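# Store lit-lamp kits in drawers, return the signalled one

## Task

Find every kit on the tray whose lamp is lit (each lit lamp shows a different colour). Place each of those kits in its own drawer, using only drawers that were empty at the start, and close all drawers completely. Kits with unlit lamps stay on the tray. Then watch the signal tower: when it shows one of the lamp colours, take the kit whose lamp had that colour out of its drawer and put it back on the tray. No other kit may come back. Close every drawer completely again. Everything must stay in place without the robot holding it. Finish by opening the grippers and moving the arms away.

## Robot and tools

Robot and frame. There are two arms, left_arm and right_arm, each ending in a parallel gripper. All reported poses use one scene frame: origin on the tabletop midway between the arms, +z up, +x pointing out over the table, and left_arm on the +y side. The names left and right do not match the sides of a camera image. Each gripper's fingers point along its own +z axis and close along its own y axis. The reported end_effector_position is the point between the pads when closed. Closed fingertips extend about 33 mm past it, open ones about 9 mm. Closing pushes the tips about 24 mm further out, so leave that gap above a surface. Reported hand positions can be off, more so at long reach.

Row layout. Both motion tools use a row of 18 numbers, each in [-1, 1], always covering both arms. The first 9 are left_arm: dx, dy, dz, rx, ry, rz, then left_gripper position, force_limit, speed. The next 9 are the same for right_arm and right_gripper. dx..rz are an offset, not a pose. They are measured from the gripper's measured pose at the start of the action, expressed in that gripper's own axes. Scale: 1.0 equals 0.6 m for dx, dy, dz and 180 degrees for the rotation. rx, ry, rz form a single rotation vector. The three gripper numbers are absolute settings, not offsets. position: +1 fully open (140 mm), about -0.8 where pads touch, -1 closes until blocked. force_limit: -1 about 14 N, 0 about 60 N, +1 about 107 N (for parts up to 40 mm wide). speed: -1 about 30 mm/s, 0 about 140 mm/s, +1 about 250 mm/s. A 0 in these slots is a real command, so to leave a gripper alone resend its previous three numbers.

execute_actions(actions): a list of actions run in sequence. Each action is a table of up to 15 rows; each row lasts one control step of 1/30 s, and a short table repeats its final row until 15 steps pass. Every row in an action is an offset from that action's start pose, not from the preceding row. For a call's first action the start pose is the last pose any result in the scene reported. Each step the command is clipped to within 70 mm and 16 degrees of the current measured pose, so large offsets need several actions; afterwards the arm only carries on to its last clipped pose. Position is favoured over orientation when both cannot be met. An empty list just returns state and images.

move(target, speed, blocking): target is one 18-number row; its offsets are counted from the pose in the most recent result that showed one. The gripper travels in a straight line toward it; both arms finish together, taking 0.5 to 10 s (cut off at 10 s). speed is the path top speed in m/s, 0.002 to 0.5, default 0.25; turning is capped at twice that in rad/s. Paths ignore obstacles and the other arm, may lag, stray or overshoot speed near full stretch. Faster moves and targets set deeper past a contact hit and press harder. blocking=false returns after 0.5 s while motion continues; until its end is shown, further rows and moves are rejected, so use wait or stop. The move: line reports the ending (done, off_target, moving, held, fault) and limits: paced means the command was clipped, held means a check blocked some steps, after which the arm may surge. Distance to target per gripper is also given.

wait(seconds): 0 to 10; arms keep their last command; returns early if a running move ends. stop(): brakes a running move (needs room; fingers continue). zoom_image(camera, region): camera is cam_high, cam_left_wrist or cam_right_wrist (all 504x504); region is [x0, y0, x1, y1] pixels from the top-left, at most 504 by 504. finished_scene(scene): pass the current scene number; it is final and reports success.

Results. The state line gives each gripper's position in metres and quaternion wxyz. Hand target lines show where each arm is being driven. object_status: 0 moving, 1 blocked while opening, 2 blocked while closing (a grip), 3 reached target or pads met (thin items may still be held). After a grip, confirm it reads 2. Stopped fingers stay put until the position number changes by at least 0.01 or the object yields. To squeeze harder, raise force_limit and switch position between -1 and -0.98. position_measured is in counts: 3 fully open, 230 pads together, not linear. pose unreachable means a clearance check altered or blocked that arm. HELD in step readings marks throttled steps. Joint torques and external torque estimates are noisy and include friction and carried weight.

An arm meant to stay still: send the offset back to its wanted pose in the first call of a reply and zeros afterwards. The robot keeps holding its last command while you think.

Avoid: dropping or knocking anything off the table, colliding or pressing the arms together, slams and very hard pushes. Joint load limits (N m): waist 20, shoulder 20, upper arm roll 18, elbow 18, forearm roll 12, wrist pitch 12, wrist roll 12; reaching one freezes that arm for 10 s and skips the rest of the call. Long loaded holds heat motors; a MOTOR HOT warning precedes an OVER-TEMPERATURE FAULT brake. Held parts may be briefly tugged and loose objects pushed by outside disturbances.

Each tool is called after "Emit:" as name(argument=value, ...), one argument or row to a line, values as JSON.

## Session

Emit:
execute_actions(
  actions=[],
)

Scene clock: 0.00 s.
left_arm: end_effector_position=(+0.3107, +0.4379, +0.1635) position_measured=3 object_status=3 end_effector_quat_wxyz=(-0.143, +0.647, -0.609, -0.436) | right_arm: end_effector_position=(+0.6259, -0.7987, +0.1506) position_measured=3 object_status=3 end_effector_quat_wxyz=(+0.054, -0.323, +0.718, -0.614)
Joint positions: left_arm=[-0.089  0.153 -0.089 -2.229  0.607  1.578 -0.645] | right_arm=[-0.443  0.455 -0.014 -2.113 -2.181  2.202  2.334]
Joint velocities: left_arm=[ 0.     0.    -0.001 -0.    -0.001 -0.001 -0.   ] | right_arm=[ 0.     0.     0.    -0.001  0.001 -0.001  0.001]
Joint torques (N m, as the joint torque sensors report them, + toward a larger angle): no reading
External joint torques (N m, as the arm's controller estimates them; a push from outside toward a larger angle lowers the number): no reading
Hand target (left_arm): +0.311, +0.438, +0.163; -0.143, +0.647, -0.609, -0.436
Hand target (right_arm): +0.626, -0.799, +0.151; +0.054, -0.323, +0.718, -0.614

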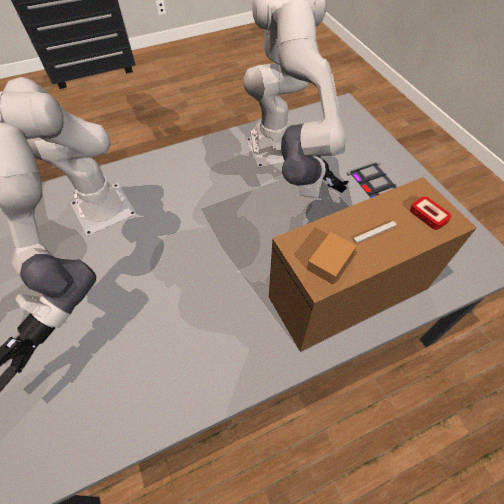

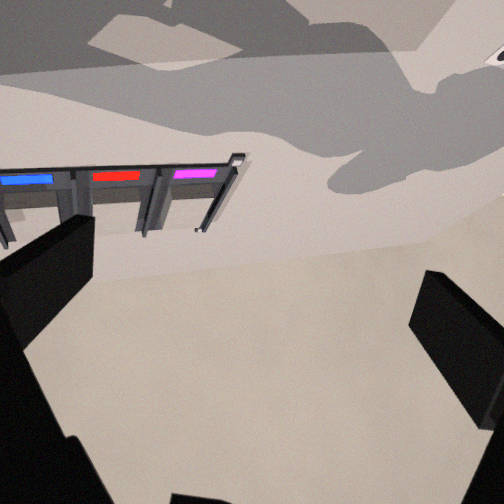

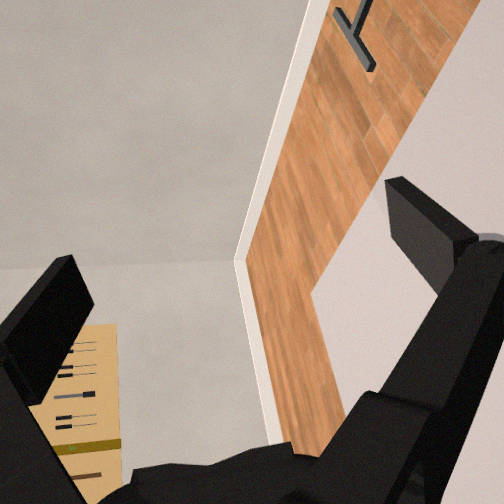

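Emit:
zoom_image(
  camera="cam_high",
  region=[260,120,490,350],
)

Emit:
zoom_image(
  camera="cam_left_wrist",
  region=[0,120,260,260],
)

Emit:
zoom_image(
  camera="cam_right_wrist",
  region=[0,300,200,500],
)

Region (260, 120, 490, 350) of cam_high's 504x504 image, scaled by 2.191, with more detail than that image has.

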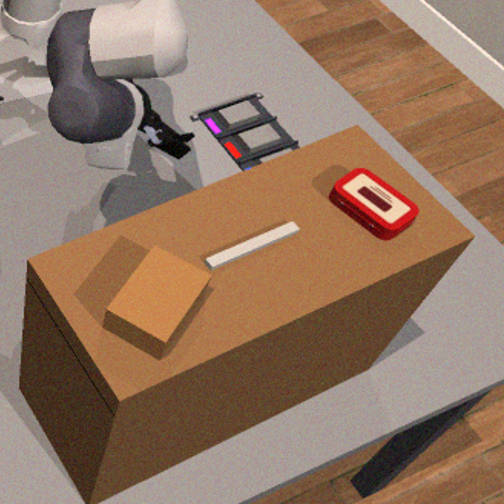

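Region (0, 120, 260, 260) of cam_left_wrist's 504x504 image, scaled by 1.938, with more detail than that image has; it fills the top 271 rows of this view, and the rest is white.

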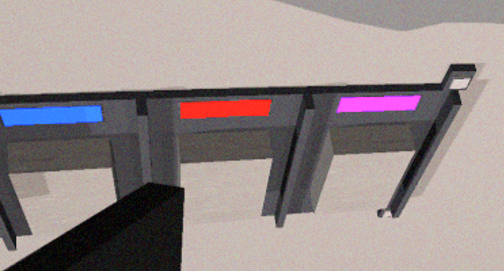

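Region (0, 300, 200, 500) of cam_right_wrist's 504x504 image, scaled by 2.520, with more detail than that image has.

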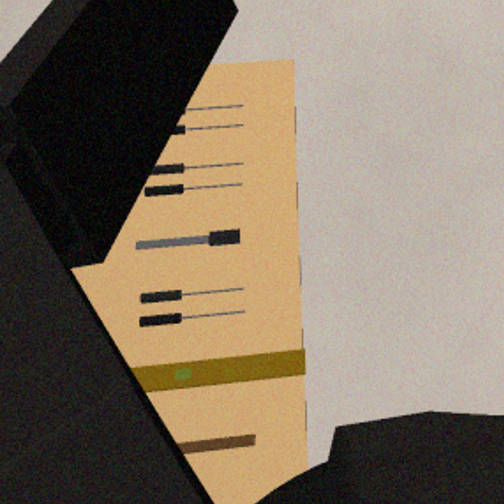

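Emit:
move(
  target=[-0.363,0.009,-0.078,-0.137,0.271,0.018,1,0,0,0,0,0,0,0,0,1,0,0],
  speed=0.4,
)

Scene clock: 17.43 s.
left_arm: end_effector_position=(+0.3454, +0.5539, +0.3483) position_measured=3 object_status=3 end_effector_quat_wxyz=(+0.272, +0.769, -0.516, -0.260) | right_arm: end_effector_position=(+0.6259, -0.7987, +0.1506) position_measured=3 object_status=3 end_effector_quat_wxyz=(+0.054, -0.323, +0.718, -0.614)
Joint positions: left_arm=[ 0.395  0.435  0.124 -1.219  0.093  0.891  0.036] | right_arm=[-0.443  0.455 -0.014 -2.113 -2.181  2.202  2.334]
Joint velocities: left_arm=[ 0.001 -0.001 -0.002  0.001 -0.    -0.011  0.027] | right_arm=[ 0.001  0.    -0.001 -0.     0.002 -0.    -0.001]
Joint torques (N m, as the joint torque sensors report them, + toward a larger angle): left_arm=[  2.2  -39.82   0.28  22.3    0.41  -0.36   0.33] | right_arm=[ -0.33 -38.63   0.42  18.53  -0.56  -1.58   0.06]
External joint torques (N m, as the arm's controller estimates them; a push from outside toward a larger angle lowers the number): left_arm=[ 2.1   3.18 -1.71  0.59 -0.87 -0.52  0.3 ] | right_arm=[-0.28  1.4   1.    0.65 -0.09 -0.09  0.1 ]
Hand target (left_arm): +0.345, +0.553, +0.349; +0.276, +0.766, -0.521, -0.258
Hand target (right_arm): +0.626, -0.799, +0.151; +0.054, -0.323, +0.718, -0.614
Off the commanded pose (left_arm): 0.010 m, 2 deg.
Off the commanded pose (right_arm): 0.000 m, 0 deg.
move: off_target (left_arm)

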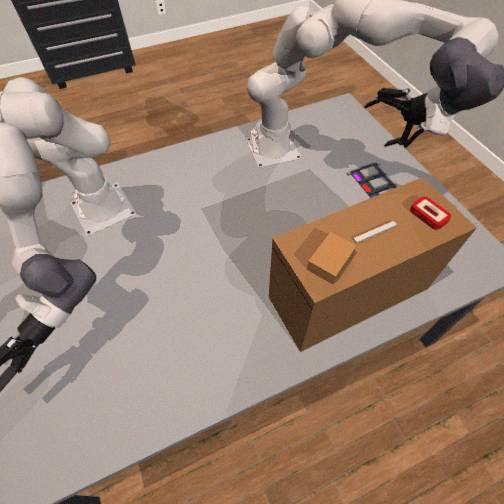

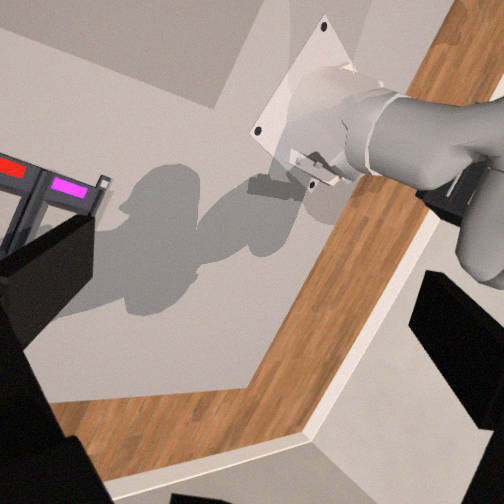

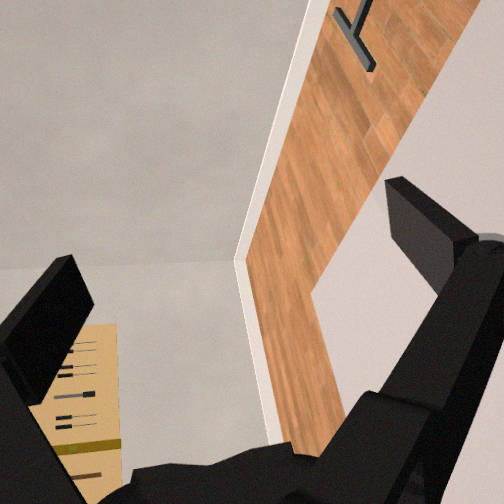

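Emit:
move(
  target=[0.125,-0.086,0.008,0.247,-0.005,0.118,1,0,0,0,0,0,0,0,0,1,0,0],
  speed=0.4,
)

Scene clock: 27.20 s.
left_arm: end_effector_position=(+0.4012, +0.4999, +0.3022) position_measured=3 object_status=3 end_effector_quat_wxyz=(+0.000, +0.709, -0.705, -0.002) | right_arm: end_effector_position=(+0.6259, -0.7987, +0.1506) position_measured=3 object_status=3 end_effector_quat_wxyz=(+0.054, -0.323, +0.718, -0.614)
Joint positions: left_arm=[ 0.333 -0.265  0.073 -2.145  0.024  1.878  0.256] | right_arm=[-0.443  0.455 -0.014 -2.113 -2.181  2.202  2.334]
Joint velocities: left_arm=[-0.001 -0.001 -0.001 -0.001 -0.002  0.012  0.021] | right_arm=[-0.001  0.001  0.    -0.001  0.     0.    -0.001]
Joint torques (N m, as the joint torque sensors report them, + toward a larger angle): left_arm=[ -0.57 -22.95  -1.15  22.97  -0.36   2.77   0.28] | right_arm=[ -0.42 -38.57   0.48  18.5   -0.57  -1.57   0.06]
External joint torques (N m, as the arm's controller estimates them; a push from outside toward a larger angle lowers the number): left_arm=[-0.51 -0.13 -0.25 -1.49 -1.12  0.28  0.28] | right_arm=[-0.35  1.29  1.07  0.72 -0.1  -0.09  0.1 ]
Hand target (left_arm): +0.402, +0.499, +0.302; -0.000, +0.706, -0.708, +0.001
Hand target (right_arm): +0.626, -0.799, +0.151; +0.054, -0.323, +0.718, -0.614
Off the commanded pose (left_arm): 0.002 m, 1 deg.
Off the commanded pose (right_arm): 0.000 m, 0 deg.
move: done

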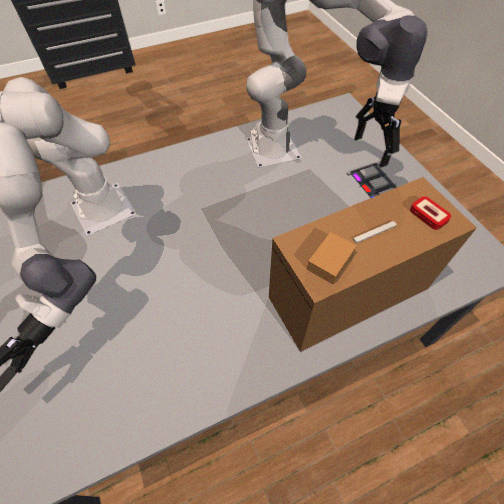

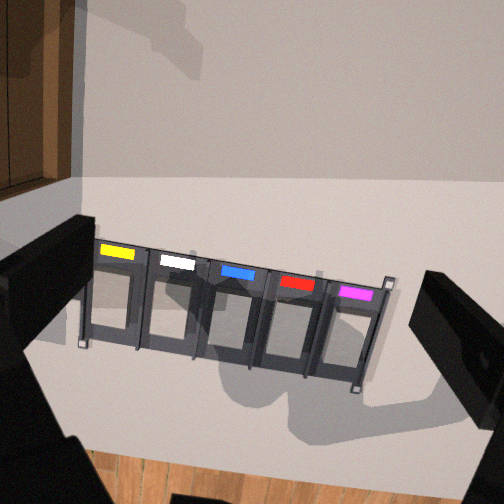

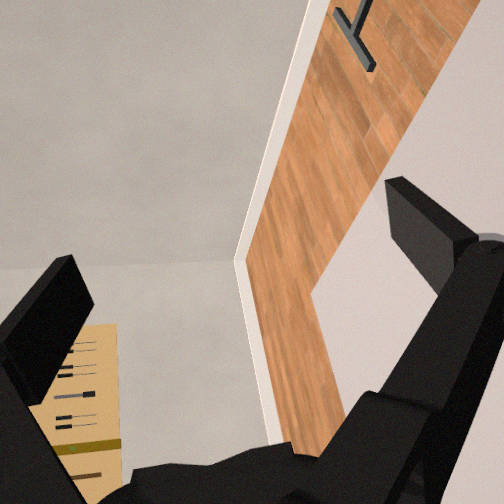

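Emit:
zoom_image(
  camera="cam_left_wrist",
  region=[60,210,410,410],
)

Emit:
zoom_image(
  camera="cam_left_wrist",
  region=[0,0,220,220],
)

Region (60, 210, 410, 410) of cam_left_wrist's 504x504 image, scaled by 1.440, with more detail than that image has; it fills the top 288 rows of this view, and the rest is white.

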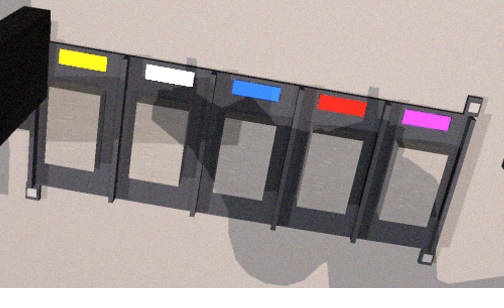

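Region (0, 0, 220, 220) of cam_left_wrist's 504x504 image, scaled by 2.291, with more detail than that image has.

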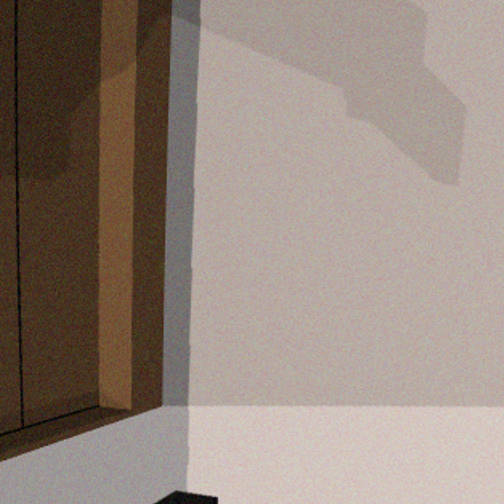

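Emit:
move(
  target=[0.667,0.117,0.083,0.218,0.218,-0.465,1,0,0,0,0,0,0,0,0,1,0,0],
  speed=0.4,
)

Scene clock: 38.10 s.
left_arm: end_effector_position=(+0.3310, +0.0923, +0.2488) position_measured=3 object_status=3 end_effector_quat_wxyz=(-0.003, +0.907, -0.003, +0.421) | right_arm: end_effector_position=(+0.6259, -0.7987, +0.1506) position_measured=3 object_status=3 end_effector_quat_wxyz=(+0.054, -0.323, +0.718, -0.614)
Joint positions: left_arm=[ 0.363 -1.522 -1.371 -2.819 -1.26   2.417 -1.7  ] | right_arm=[-0.443  0.455 -0.014 -2.113 -2.181  2.202  2.334]
Joint velocities: left_arm=[ 0.    -0.004 -0.002 -0.001 -0.    -0.008 -0.03 ] | right_arm=[ 0.    -0.     0.    -0.    -0.     0.    -0.001]
Joint torques (N m, as the joint torque sensors report them, + toward a larger angle): left_arm=[ 2.33  9.59 17.88  6.32  1.77  3.01 -0.15] | right_arm=[ -0.59 -38.53   0.58  18.15  -0.57  -1.57   0.05]
External joint torques (N m, as the arm's controller estimates them; a push from outside toward a larger angle lowers the number): left_arm=[ 2.34 -2.9  -1.88  1.44  0.92 -0.42 -0.17] | right_arm=[-0.64  1.38  1.08  0.34 -0.09 -0.1   0.09]
Hand target (left_arm): +0.331, +0.092, +0.248; -0.003, +0.908, +0.002, +0.420
Hand target (right_arm): +0.626, -0.799, +0.151; +0.054, -0.323, +0.718, -0.614
Off the commanded pose (left_arm): 0.008 m, 1 deg.
Off the commanded pose (right_arm): 0.000 m, 0 deg.
move: off_target (left_arm); limits=paced

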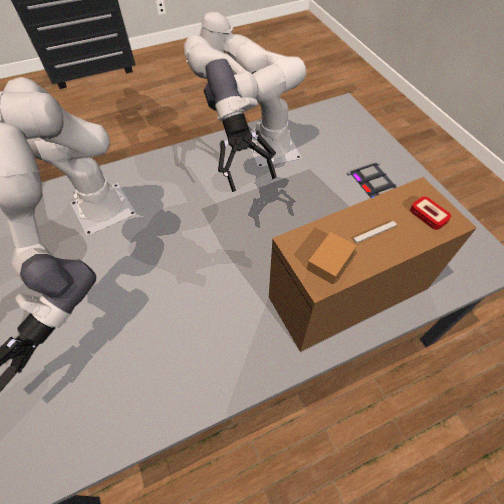

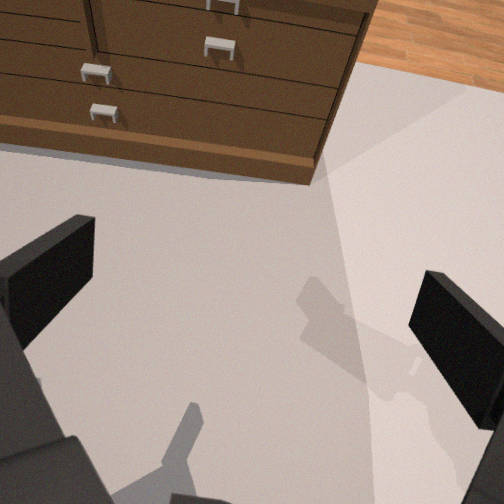

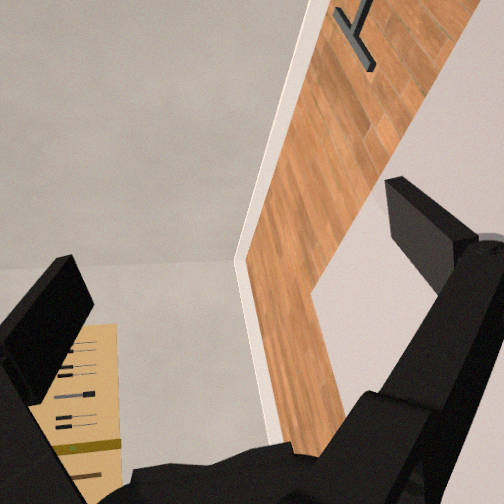

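Emit:
move(
  target=[0.177,-0.483,0.003,0,0,0,1,0,0,0,0,0,0,0,0,1,0,0],
  speed=0.4,
)

Scene clock: 61.20 s.
left_arm: end_effector_position=(+0.3361, +0.1145, +0.2540) position_measured=3 object_status=3 end_effector_quat_wxyz=(+0.004, +0.908, +0.017, +0.419) | right_arm: end_effector_position=(+0.6259, -0.7987, +0.1506) position_measured=3 object_status=3 end_effector_quat_wxyz=(+0.054, -0.323, +0.718, -0.614)
Joint positions: left_arm=[ 0.366 -1.513 -1.336 -2.855 -1.267  2.423 -1.682] | right_arm=[-0.443  0.455 -0.014 -2.113 -2.181  2.202  2.334]
Joint velocities: left_arm=[ 0.001  0.001  0.    -0.002 -0.001  0.     0.002] | right_arm=[ 0.003 -0.     0.001  0.001 -0.001  0.     0.   ]
Joint torques (N m, as the joint torque sensors report them, + toward a larger angle): left_arm=[-0.6   9.61 17.16  7.85  0.85  3.31  0.24] | right_arm=[ -0.51 -38.51   0.47  18.39  -0.59  -1.59   0.07]
External joint torques (N m, as the arm's controller estimates them; a push from outside toward a larger angle lowers the number): left_arm=[-0.72 -2.43 -1.66  2.13  0.   -0.13  0.22] | right_arm=[-0.7   1.49  0.85  0.49 -0.11 -0.13  0.11]
Hand target (left_arm): +0.335, +0.112, +0.254; +0.005, +0.908, +0.015, +0.419
Hand target (right_arm): +0.626, -0.799, +0.151; +0.054, -0.323, +0.718, -0.614
Off the commanded pose (left_arm): 0.285 m, 2 deg; position clipped at the last step of the last action.
Off the commanded pose (right_arm): 0.000 m, 0 deg.
move: held (left_arm); limits=paced,held; held on 28 of 34 steps (left_arm), including the last (left_arm)
pose unreachable (left arm): on one or more control steps of this call, first in action 0 (counted from 0), this arm could not follow its commanded pose, so it was not sent that pose on those steps. On the call's last step it was still not sent that pose. It may still have moved: this result reports where it is.
cause: the commanded pose would bring two parts of the arm too close to each other (joints 2 (shoulder) to 5 (forearm roll) lie between them).

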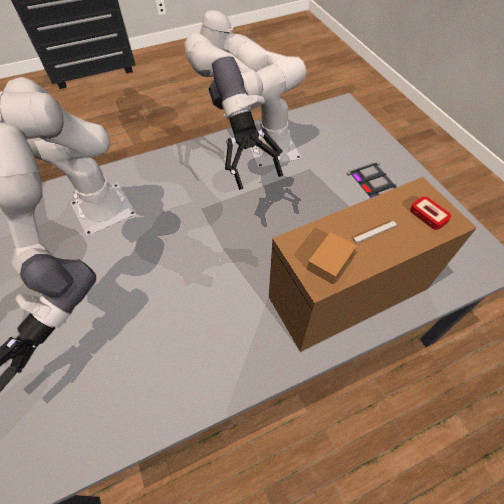

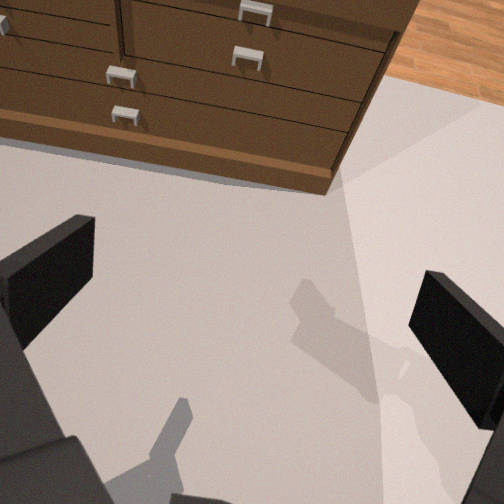

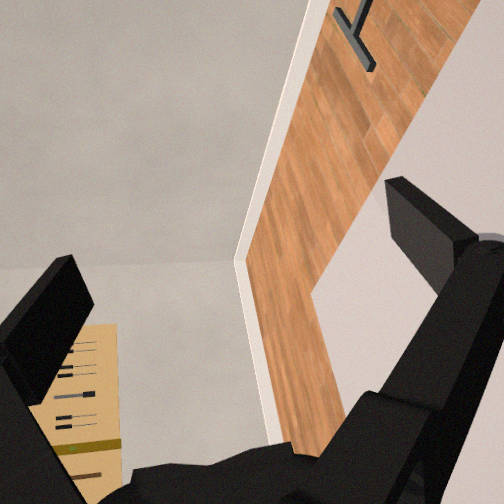

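Emit:
move(
  target=[0.205,-0.05,0.088,0,-0.11,0,1,0,0,0,0,0,0,0,0,1,0,0],
  speed=0.3,
)

Emit:
move(
  target=[0,-0.4,0,0,0,0,1,0,0,0,0,0,0,0,0,1,0,0],
  speed=0.3,
)

Scene clock: 64.80 s.
left_arm: end_effector_position=(+0.4555, +0.1500, +0.3195) position_measured=3 object_status=3 end_effector_quat_wxyz=(+0.015, +0.965, +0.018, +0.260) | right_arm: end_effector_position=(+0.6259, -0.7987, +0.1506) position_measured=3 object_status=3 end_effector_quat_wxyz=(+0.054, -0.323, +0.718, -0.614)
Joint positions: left_arm=[ 0.941 -0.997 -1.066 -2.373 -0.947  2.194 -1.417] | right_arm=[-0.443  0.455 -0.014 -2.113 -2.181  2.202  2.334]
Joint velocities: left_arm=[ 0.002  0.005  0.001  0.001  0.009 -0.008 -0.001] | right_arm=[-0.001 -0.     0.     0.001  0.     0.001  0.002]
Joint torques (N m, as the joint torque sensors report them, + toward a larger angle): left_arm=[ 2.    9.13 19.31 17.78  1.82  2.93  0.3 ] | right_arm=[ -0.45 -38.57   0.41  18.36  -0.59  -1.6    0.04]
External joint torques (N m, as the arm's controller estimates them; a push from outside toward a larger angle lowers the number): left_arm=[ 1.87 -0.27 -1.47  0.87  1.01 -0.43  0.28] | right_arm=[-0.43  1.41  0.96  0.49 -0.12 -0.11  0.08]
Hand target (left_arm): +0.455, +0.150, +0.318; +0.012, +0.966, +0.015, +0.257
Hand target (right_arm): +0.626, -0.799, +0.151; +0.054, -0.323, +0.718, -0.614
Off the commanded pose (left_arm): 0.007 m, 1 deg.
Off the commanded pose (right_arm): 0.000 m, 0 deg.
move: off_target (left_arm); limits=paced

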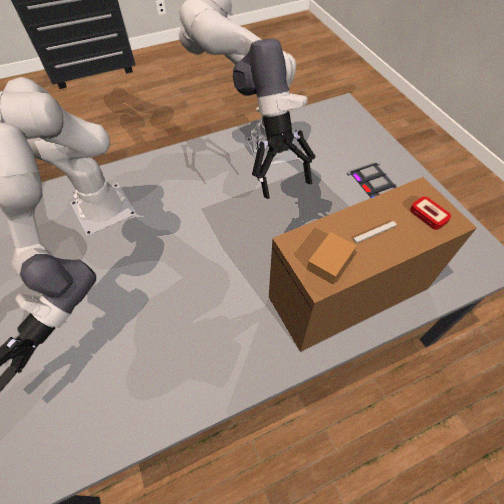

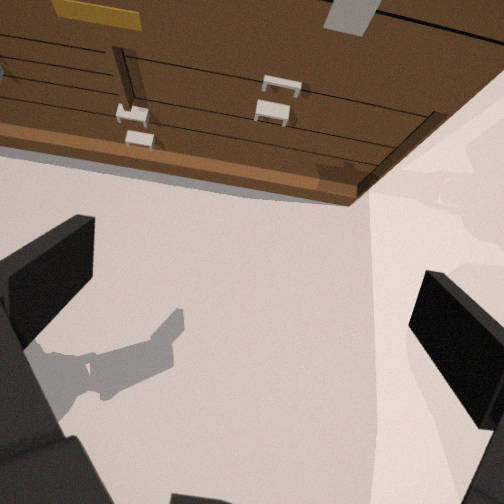

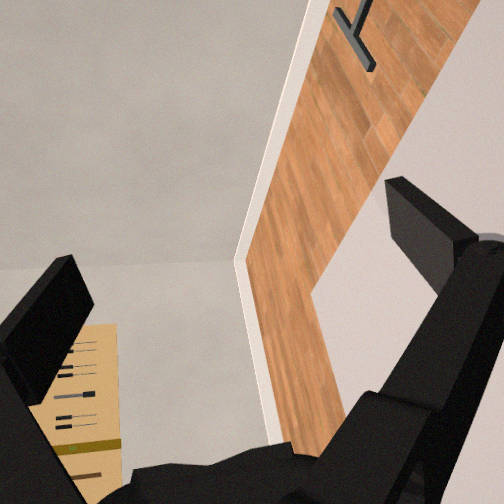

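Scene clock: 66.60 s.
left_arm: end_effector_position=(+0.4507, +0.3887, +0.3115) position_measured=3 object_status=3 end_effector_quat_wxyz=(+0.020, +0.965, +0.023, +0.261) | right_arm: end_effector_position=(+0.6259, -0.7987, +0.1506) position_measured=3 object_status=3 end_effector_quat_wxyz=(+0.054, -0.323, +0.718, -0.614)
Joint positions: left_arm=[ 0.968 -0.772 -0.687 -2.574 -0.836  2.328 -0.965] | right_arm=[-0.443  0.455 -0.014 -2.113 -2.181  2.202  2.334]
Joint velocities: left_arm=[ 0.001 -0.001 -0.001  0.001 -0.001  0.001  0.03 ] | right_arm=[-0.001  0.002  0.    -0.     0.002 -0.001 -0.   ]
Joint torques (N m, as the joint torque sensors report them, + toward a larger angle): left_arm=[-0.49 -2.82 11.75 20.96  1.43  3.44  0.33] | right_arm=[ -0.44 -38.65   0.7   18.47  -0.58  -1.57   0.06]
External joint torques (N m, as the arm's controller estimates them; a push from outside toward a larger angle lowers the number): left_arm=[-0.48  0.14  0.94 -1.44  0.67  0.33  0.31] | right_arm=[-0.4   1.16  1.27  0.72 -0.11 -0.09  0.1 ]
Hand target (left_arm): +0.450, +0.390, +0.310; +0.017, +0.965, +0.017, +0.260
Hand target (right_arm): +0.626, -0.799, +0.151; +0.054, -0.323, +0.718, -0.614
Off the commanded pose (left_arm): 0.002 m, 1 deg.
Off the commanded pose (right_arm): 0.000 m, 0 deg.
move: done

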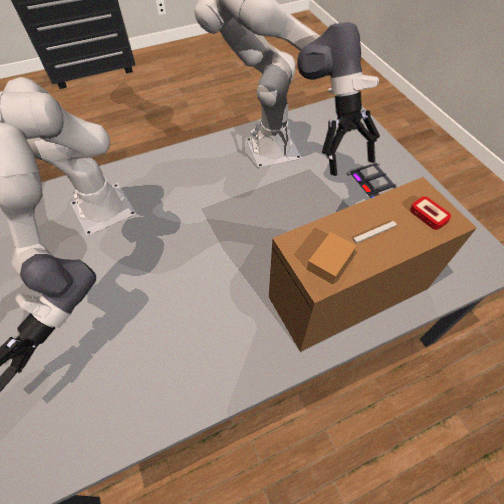

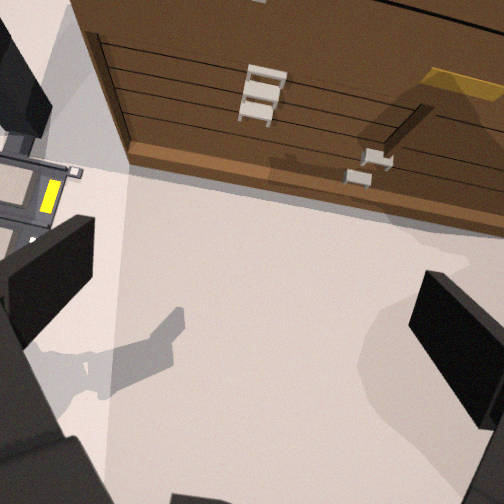

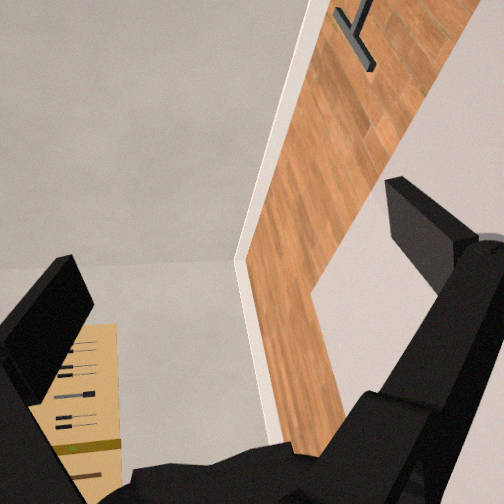

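Emit:
zoom_image(
  camera="cam_left_wrist",
  region=[60,0,504,250],
)

Emit:
zoom_image(
  camera="cam_left_wrist",
  region=[200,40,330,150],
)

Region (60, 0, 504, 250) of cam_left_wrist's 504x504 image, scaled by 1.135, with more detail than that image has; it fills the top 284 rows of this view, and the rest is white.

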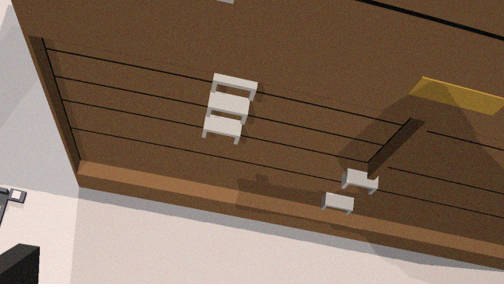

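Region (200, 40, 330, 150) of cam_left_wrist's 504x504 image, scaled by 3.877, with more detail than that image has; it fills the top 426 rows of this view, and the rest is white.

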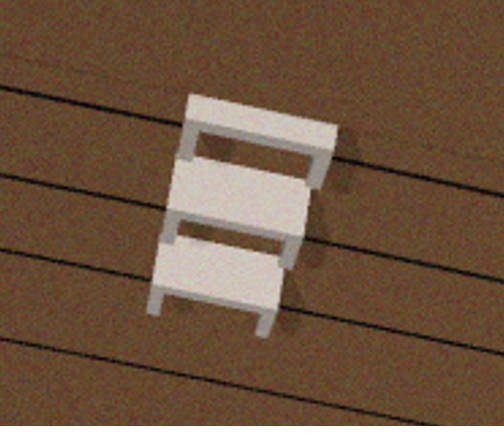

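Emit:
move(
  target=[0.022,-0.02,0.128,0,0.083,0,0.1,0,0,0,0,0,0,0,0,1,0,0],
)

Scene clock: 80.57 s.
left_arm: end_effector_position=(+0.5044, +0.3944, +0.2530) position_measured=117 object_status=3 end_effector_quat_wxyz=(+0.027, +0.921, +0.029, +0.387) | right_arm: end_effector_position=(+0.6259, -0.7987, +0.1506) position_measured=3 object_status=3 end_effector_quat_wxyz=(+0.054, -0.323, +0.718, -0.614)
Joint positions: left_arm=[ 0.859 -0.48  -0.799 -2.645 -1.508  2.892 -0.395] | right_arm=[-0.443  0.455 -0.014 -2.113 -2.181  2.202  2.334]
Joint velocities: left_arm=[-0.001  0.001 -0.001  0.002 -0.024  0.     0.057] | right_arm=[ 0.001 -0.     0.001  0.    -0.    -0.     0.001]
Joint torques (N m, as the joint torque sensors report them, + toward a larger angle): left_arm=[-0.49 -7.43  7.46 21.63  0.49  2.61  0.38] | right_arm=[ -0.48 -38.6    0.33  18.53  -0.59  -1.59   0.07]
External joint torques (N m, as the arm's controller estimates them; a push from outside toward a larger angle lowers the number): left_arm=[-0.45  1.37  0.31  1.33 -1.1   0.35  0.36] | right_arm=[-0.6   1.31  0.75  0.71 -0.11 -0.12  0.11]
Hand target (left_arm): +0.505, +0.394, +0.254; +0.024, +0.921, +0.022, +0.389
Hand target (right_arm): +0.626, -0.799, +0.151; +0.054, -0.323, +0.718, -0.614
Off the commanded pose (left_arm): 0.007 m, 1 deg.
Off the commanded pose (right_arm): 0.000 m, 0 deg.
move: off_target (left_arm)

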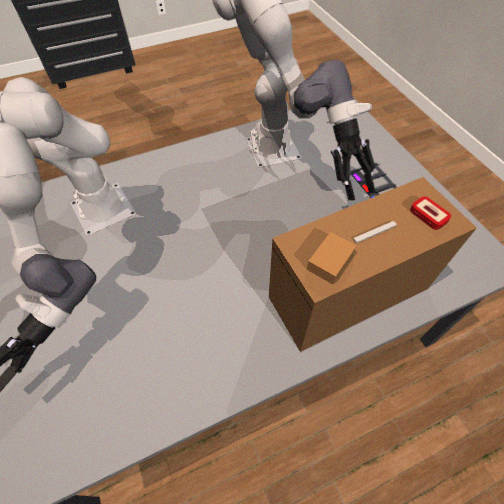

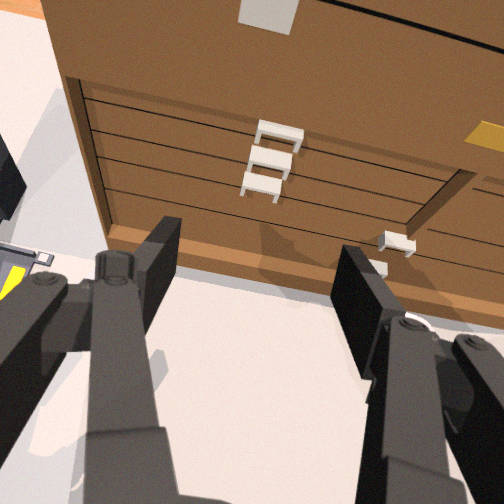

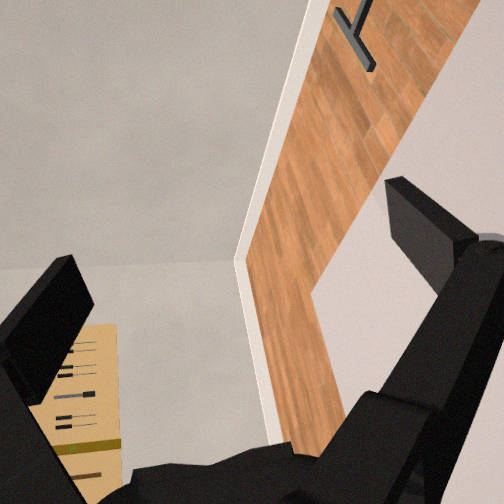

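Emit:
move(
  target=[0.08,0.01,0.005,0,0,0,-0.1,0,0,0,0,0,0,0,0,1,0,0],
  speed=0.15,
)

Scene clock: 89.30 s.
left_arm: end_effector_position=(+0.5388, +0.3937, +0.2840) position_measured=141 object_status=3 end_effector_quat_wxyz=(+0.023, +0.922, +0.024, +0.387) | right_arm: end_effector_position=(+0.6259, -0.7987, +0.1506) position_measured=3 object_status=3 end_effector_quat_wxyz=(+0.054, -0.323, +0.718, -0.614)
Joint positions: left_arm=[ 0.96  -0.456 -0.857 -2.546 -1.32   2.858 -0.557] | right_arm=[-0.443  0.455 -0.014 -2.113 -2.181  2.202  2.334]
Joint velocities: left_arm=[ 0.008 -0.004 -0.006  0.002  0.011 -0.01  -0.047] | right_arm=[-0.001 -0.001 -0.    -0.    -0.001 -0.001 -0.001]
Joint torques (N m, as the joint torque sensors report them, + toward a larger angle): left_arm=[  2.9  -10.28   6.64  21.9    2.53   2.    -0.07] | right_arm=[ -0.54 -38.65   0.56  18.38  -0.6   -1.58   0.06]
External joint torques (N m, as the arm's controller estimates them; a push from outside toward a larger angle lowers the number): left_arm=[ 2.89 -1.38 -1.38  0.72  0.98 -0.56 -0.09] | right_arm=[-0.43  1.32  1.2   0.52 -0.12 -0.08  0.1 ]
Hand target (left_arm): +0.540, +0.393, +0.285; +0.026, +0.922, +0.029, +0.386
Hand target (right_arm): +0.626, -0.799, +0.151; +0.054, -0.323, +0.718, -0.614
Off the commanded pose (left_arm): 0.003 m, 1 deg.
Off the commanded pose (right_arm): 0.000 m, 0 deg.
move: done

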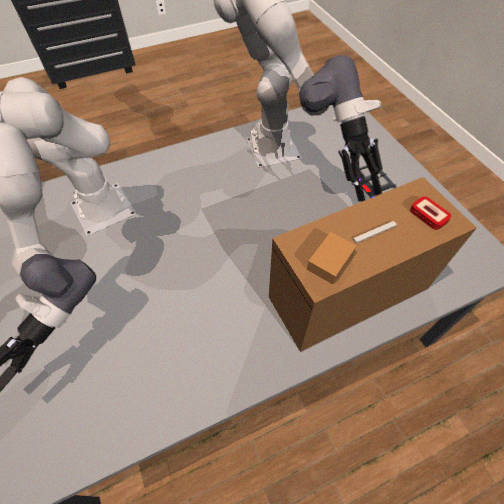

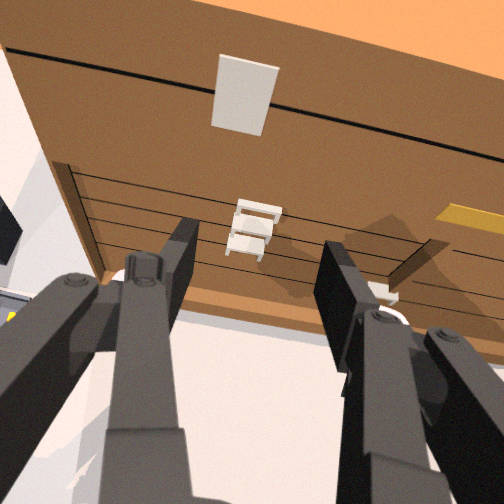

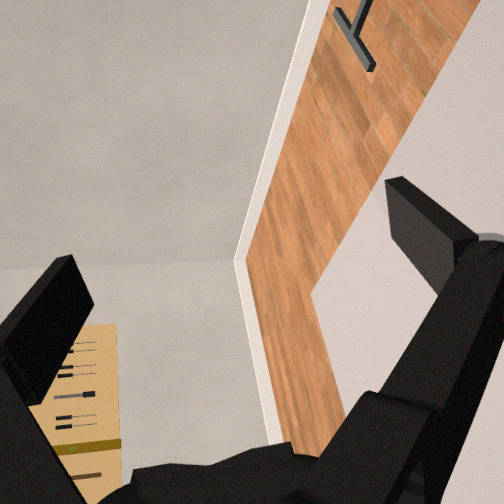

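Emit:
move(
  target=[0.002,0,0.071,0,0,0,-0.3,0,0,0,0,0,0,0,0,1,0,0],
  speed=0.1,
)

Scene clock: 96.10 s.
left_arm: end_effector_position=(+0.5703, +0.3919, +0.2554) position_measured=167 object_status=3 end_effector_quat_wxyz=(+0.029, +0.922, +0.031, +0.386) | right_arm: end_effector_position=(+0.6259, -0.7987, +0.1506) position_measured=3 object_status=3 end_effector_quat_wxyz=(+0.054, -0.323, +0.718, -0.614)
Joint positions: left_arm=[ 0.994 -0.238 -0.937 -2.457 -1.36   3.02  -0.472] | right_arm=[-0.443  0.455 -0.014 -2.113 -2.181  2.202  2.334]
Joint velocities: left_arm=[-0.01   0.006  0.007  0.003 -0.032  0.021  0.061] | right_arm=[-0.001  0.001  0.     0.    -0.001  0.     0.   ]
Joint torques (N m, as the joint torque sensors report them, + toward a larger angle): left_arm=[ -1.18 -11.81   5.73  22.28   0.48   2.78   0.24] | right_arm=[ -0.58 -38.62   0.44  18.51  -0.59  -1.57   0.1 ]
External joint torques (N m, as the arm's controller estimates them; a push from outside toward a larger angle lowers the number): left_arm=[-1.21  1.28  0.9   1.34 -1.3   0.39  0.22] | right_arm=[-0.54  1.21  1.    0.74 -0.11 -0.1   0.14]
Hand target (left_arm): +0.571, +0.393, +0.257; +0.025, +0.921, +0.025, +0.389
Hand target (right_arm): +0.626, -0.799, +0.151; +0.054, -0.323, +0.718, -0.614
Off the commanded pose (left_arm): 0.001 m, 1 deg.
Off the commanded pose (right_arm): 0.000 m, 0 deg.
move: done

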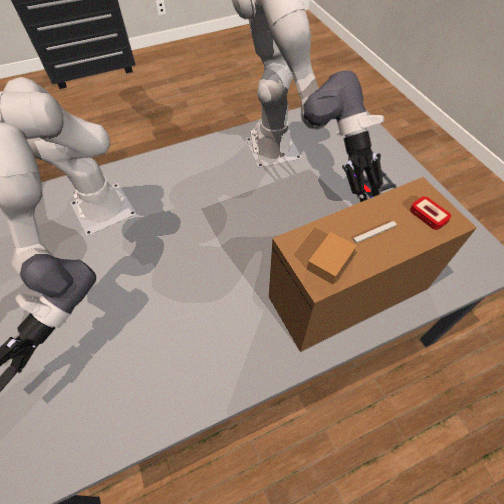

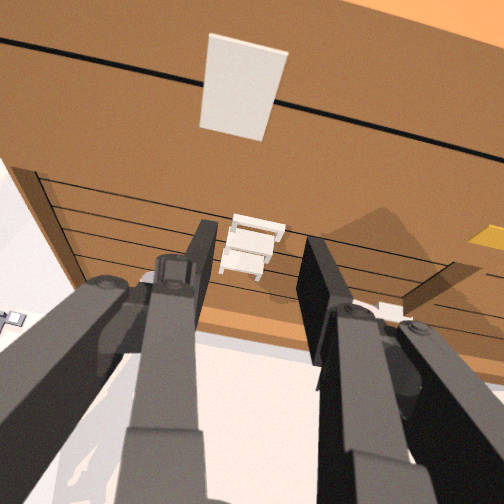

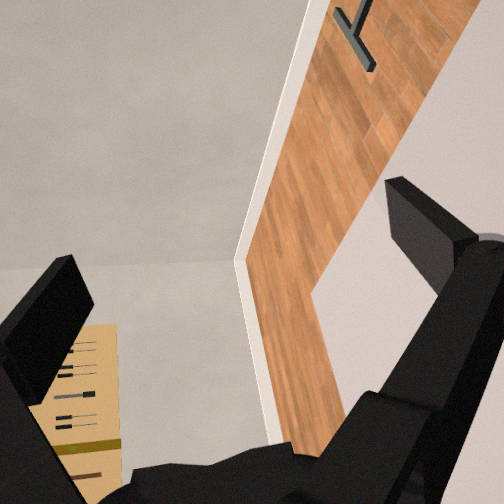

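Emit:
move(
  target=[-0.006,0,0.045,0,0,0,-0.3,0,0,0,0,0,0,0,0,1,0,0],
  speed=0.06,
)

Scene clock: 100.17 s.
left_arm: end_effector_position=(+0.5872, +0.3911, +0.2342) position_measured=167 object_status=3 end_effector_quat_wxyz=(+0.034, +0.922, +0.038, +0.385) | right_arm: end_effector_position=(+0.6259, -0.7987, +0.1506) position_measured=3 object_status=3 end_effector_quat_wxyz=(+0.054, -0.323, +0.718, -0.614)
Joint positions: left_arm=[ 0.991 -0.084 -0.965 -2.397 -1.399  3.135 -0.391] | right_arm=[-0.443  0.455 -0.014 -2.113 -2.181  2.202  2.334]
Joint velocities: left_arm=[-0.009  0.006  0.001  0.008 -0.05   0.023  0.069] | right_arm=[-0.    -0.     0.     0.001  0.     0.    -0.001]
Joint torques (N m, as the joint torque sensors report them, + toward a larger angle): left_arm=[ -1.35 -15.13   1.48  21.8    0.84   2.5    0.38] | right_arm=[ -0.47 -38.67   0.61  18.38  -0.57  -1.58   0.03]
External joint torques (N m, as the arm's controller estimates them; a push from outside toward a larger angle lowers the number): left_arm=[-1.37  1.18 -0.29  1.27 -1.07  0.29  0.35] | right_arm=[-0.51  1.34  1.11  0.48 -0.09 -0.1   0.07]
Hand target (left_arm): +0.588, +0.391, +0.235; +0.030, +0.921, +0.032, +0.387
Hand target (right_arm): +0.626, -0.799, +0.151; +0.054, -0.323, +0.718, -0.614
Off the commanded pose (left_arm): 0.000 m, 1 deg.
Off the commanded pose (right_arm): 0.000 m, 0 deg.
move: done

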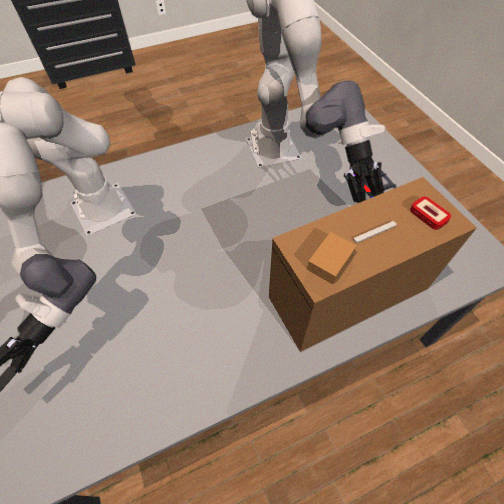

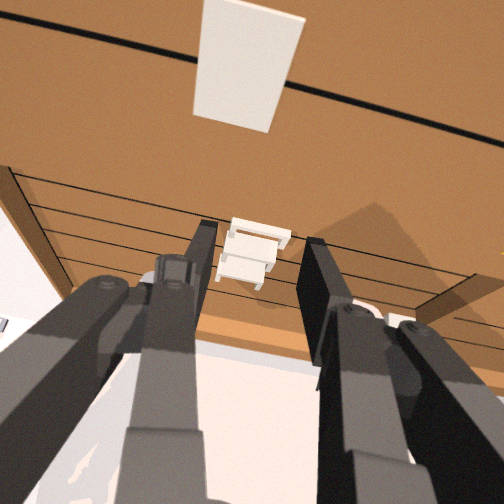

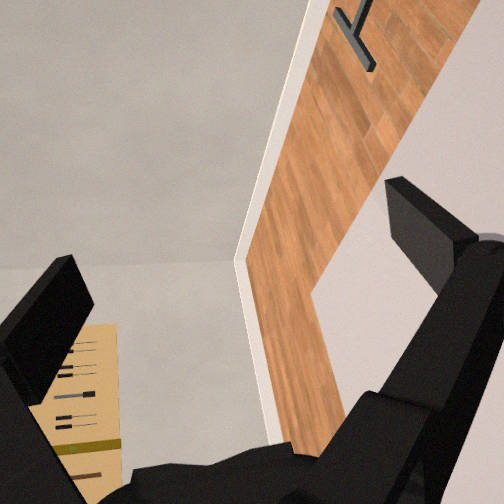

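Emit:
move(
  target=[0.014,0,0.028,0.011,0,0.031,-0.3,0,0,0,0,0,0,0,0,1,0,0],
  speed=0.05,
)

Scene clock: 103.97 s.
left_arm: end_effector_position=(+0.6014, +0.3903, +0.2256) position_measured=167 object_status=3 end_effector_quat_wxyz=(-0.000, +0.923, -0.006, +0.386) | right_arm: end_effector_position=(+0.6259, -0.7987, +0.1506) position_measured=3 object_status=3 end_effector_quat_wxyz=(+0.054, -0.323, +0.718, -0.614)
Joint positions: left_arm=[ 0.985  0.019 -0.993 -2.38  -1.239  3.257 -0.411] | right_arm=[-0.443  0.455 -0.014 -2.113 -2.181  2.202  2.334]
Joint velocities: left_arm=[-0.001 -0.     0.001 -0.018  0.094  0.013 -0.091] | right_arm=[-0.001 -0.    -0.     0.001  0.001 -0.    -0.   ]
Joint torques (N m, as the joint torque sensors report them, + toward a larger angle): left_arm=[  1.07 -16.12   0.46  23.14   4.34   2.66   0.09] | right_arm=[ -0.29 -38.51   0.71  18.52  -0.56  -1.56   0.05]
External joint torques (N m, as the arm's controller estimates them; a push from outside toward a larger angle lowers the number): left_arm=[1.12 2.29 0.94 2.79 2.36 0.22 0.07] | right_arm=[-0.17  1.45  1.35  0.69 -0.09 -0.07  0.09]
Hand target (left_arm): +0.605, +0.392, +0.229; +0.001, +0.921, -0.000, +0.388
Hand target (right_arm): +0.626, -0.799, +0.151; +0.054, -0.323, +0.718, -0.614
Off the commanded pose (left_arm): 0.005 m, 1 deg.
Off the commanded pose (right_arm): 0.000 m, 0 deg.
move: off_target (left_arm)

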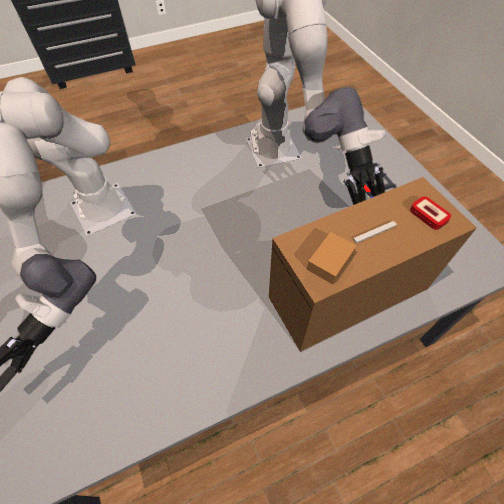

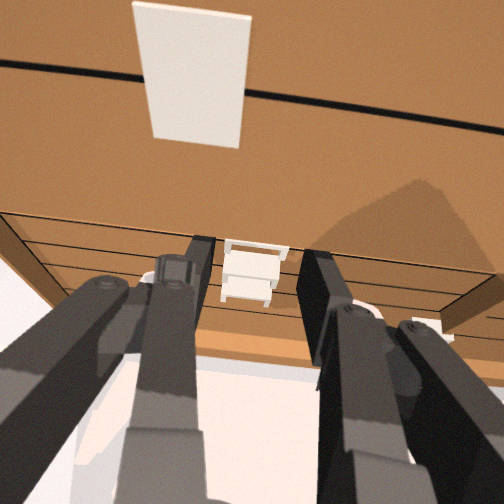

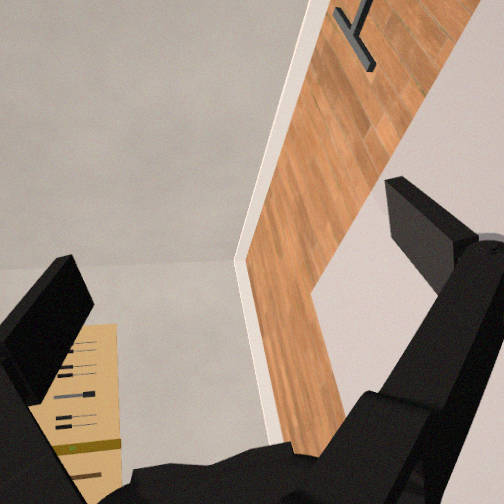

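Emit:
move(
  target=[-0.012,0,0.012,0,0,0,-0.3,0,0,0,0,0,0,0,0,1,0,0],
  speed=0.03,
)

Emit:
zoom_image(
  camera="cam_left_wrist",
  region=[160,180,360,340],
)

Scene clock: 107.07 s.
left_arm: end_effector_position=(+0.6005, +0.3909, +0.2163) position_measured=167 object_status=3 end_effector_quat_wxyz=(-0.001, +0.924, +0.001, +0.383) | right_arm: end_effector_position=(+0.6259, -0.7987, +0.1506) position_measured=3 object_status=3 end_effector_quat_wxyz=(+0.054, -0.323, +0.718, -0.614)
Joint positions: left_arm=[ 0.989  0.054 -1.007 -2.379 -1.241  3.292 -0.41 ] | right_arm=[-0.443  0.455 -0.014 -2.113 -2.181  2.202  2.334]
Joint velocities: left_arm=[ 0.024  0.012 -0.033  0.008 -0.038  0.021  0.048] | right_arm=[ 0.001  0.    -0.    -0.001  0.    -0.     0.   ]
Joint torques (N m, as the joint torque sensors report them, + toward a larger angle): left_arm=[  2.28 -15.68  -2.56  23.54   1.56   1.93   0.44] | right_arm=[ -0.47 -38.58   0.41  18.51  -0.59  -1.6    0.04]
External joint torques (N m, as the arm's controller estimates them; a push from outside toward a larger angle lowers the number): left_arm=[ 2.21  3.2  -1.46  3.59 -0.47 -0.56  0.41] | right_arm=[-0.49  1.31  0.93  0.68 -0.11 -0.12  0.07]
Hand target (left_arm): +0.602, +0.390, +0.216; -0.001, +0.924, -0.005, +0.383
Hand target (right_arm): +0.626, -0.799, +0.151; +0.054, -0.323, +0.718, -0.614
Off the commanded pose (left_arm): 0.001 m, 1 deg.
Off the commanded pose (right_arm): 0.000 m, 0 deg.
move: done

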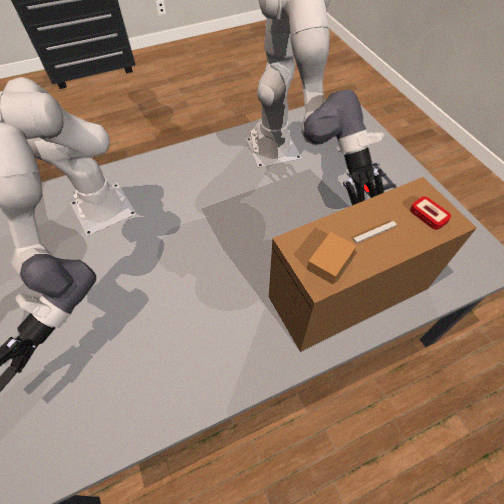

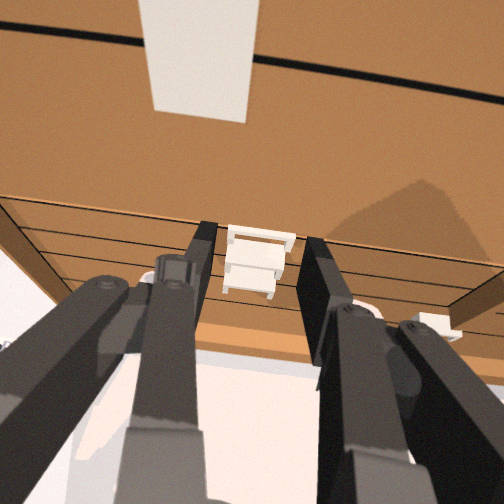

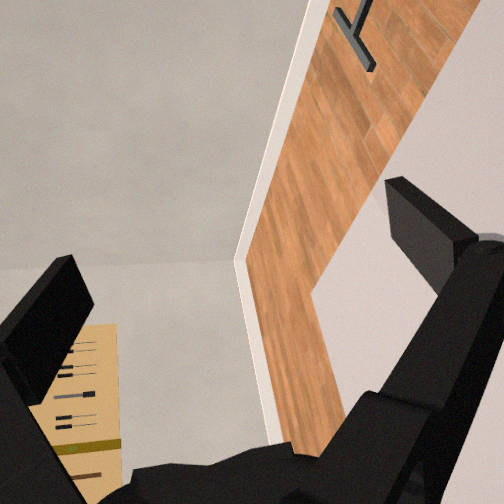

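Region (160, 180, 360, 340) of cam_left_wrist's 504x504 image, scaled by 2.520, with more detail than that image has; it fills the top 403 rows of this view, and the rest is white.

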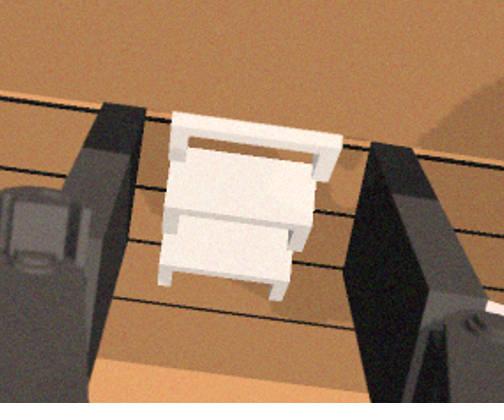

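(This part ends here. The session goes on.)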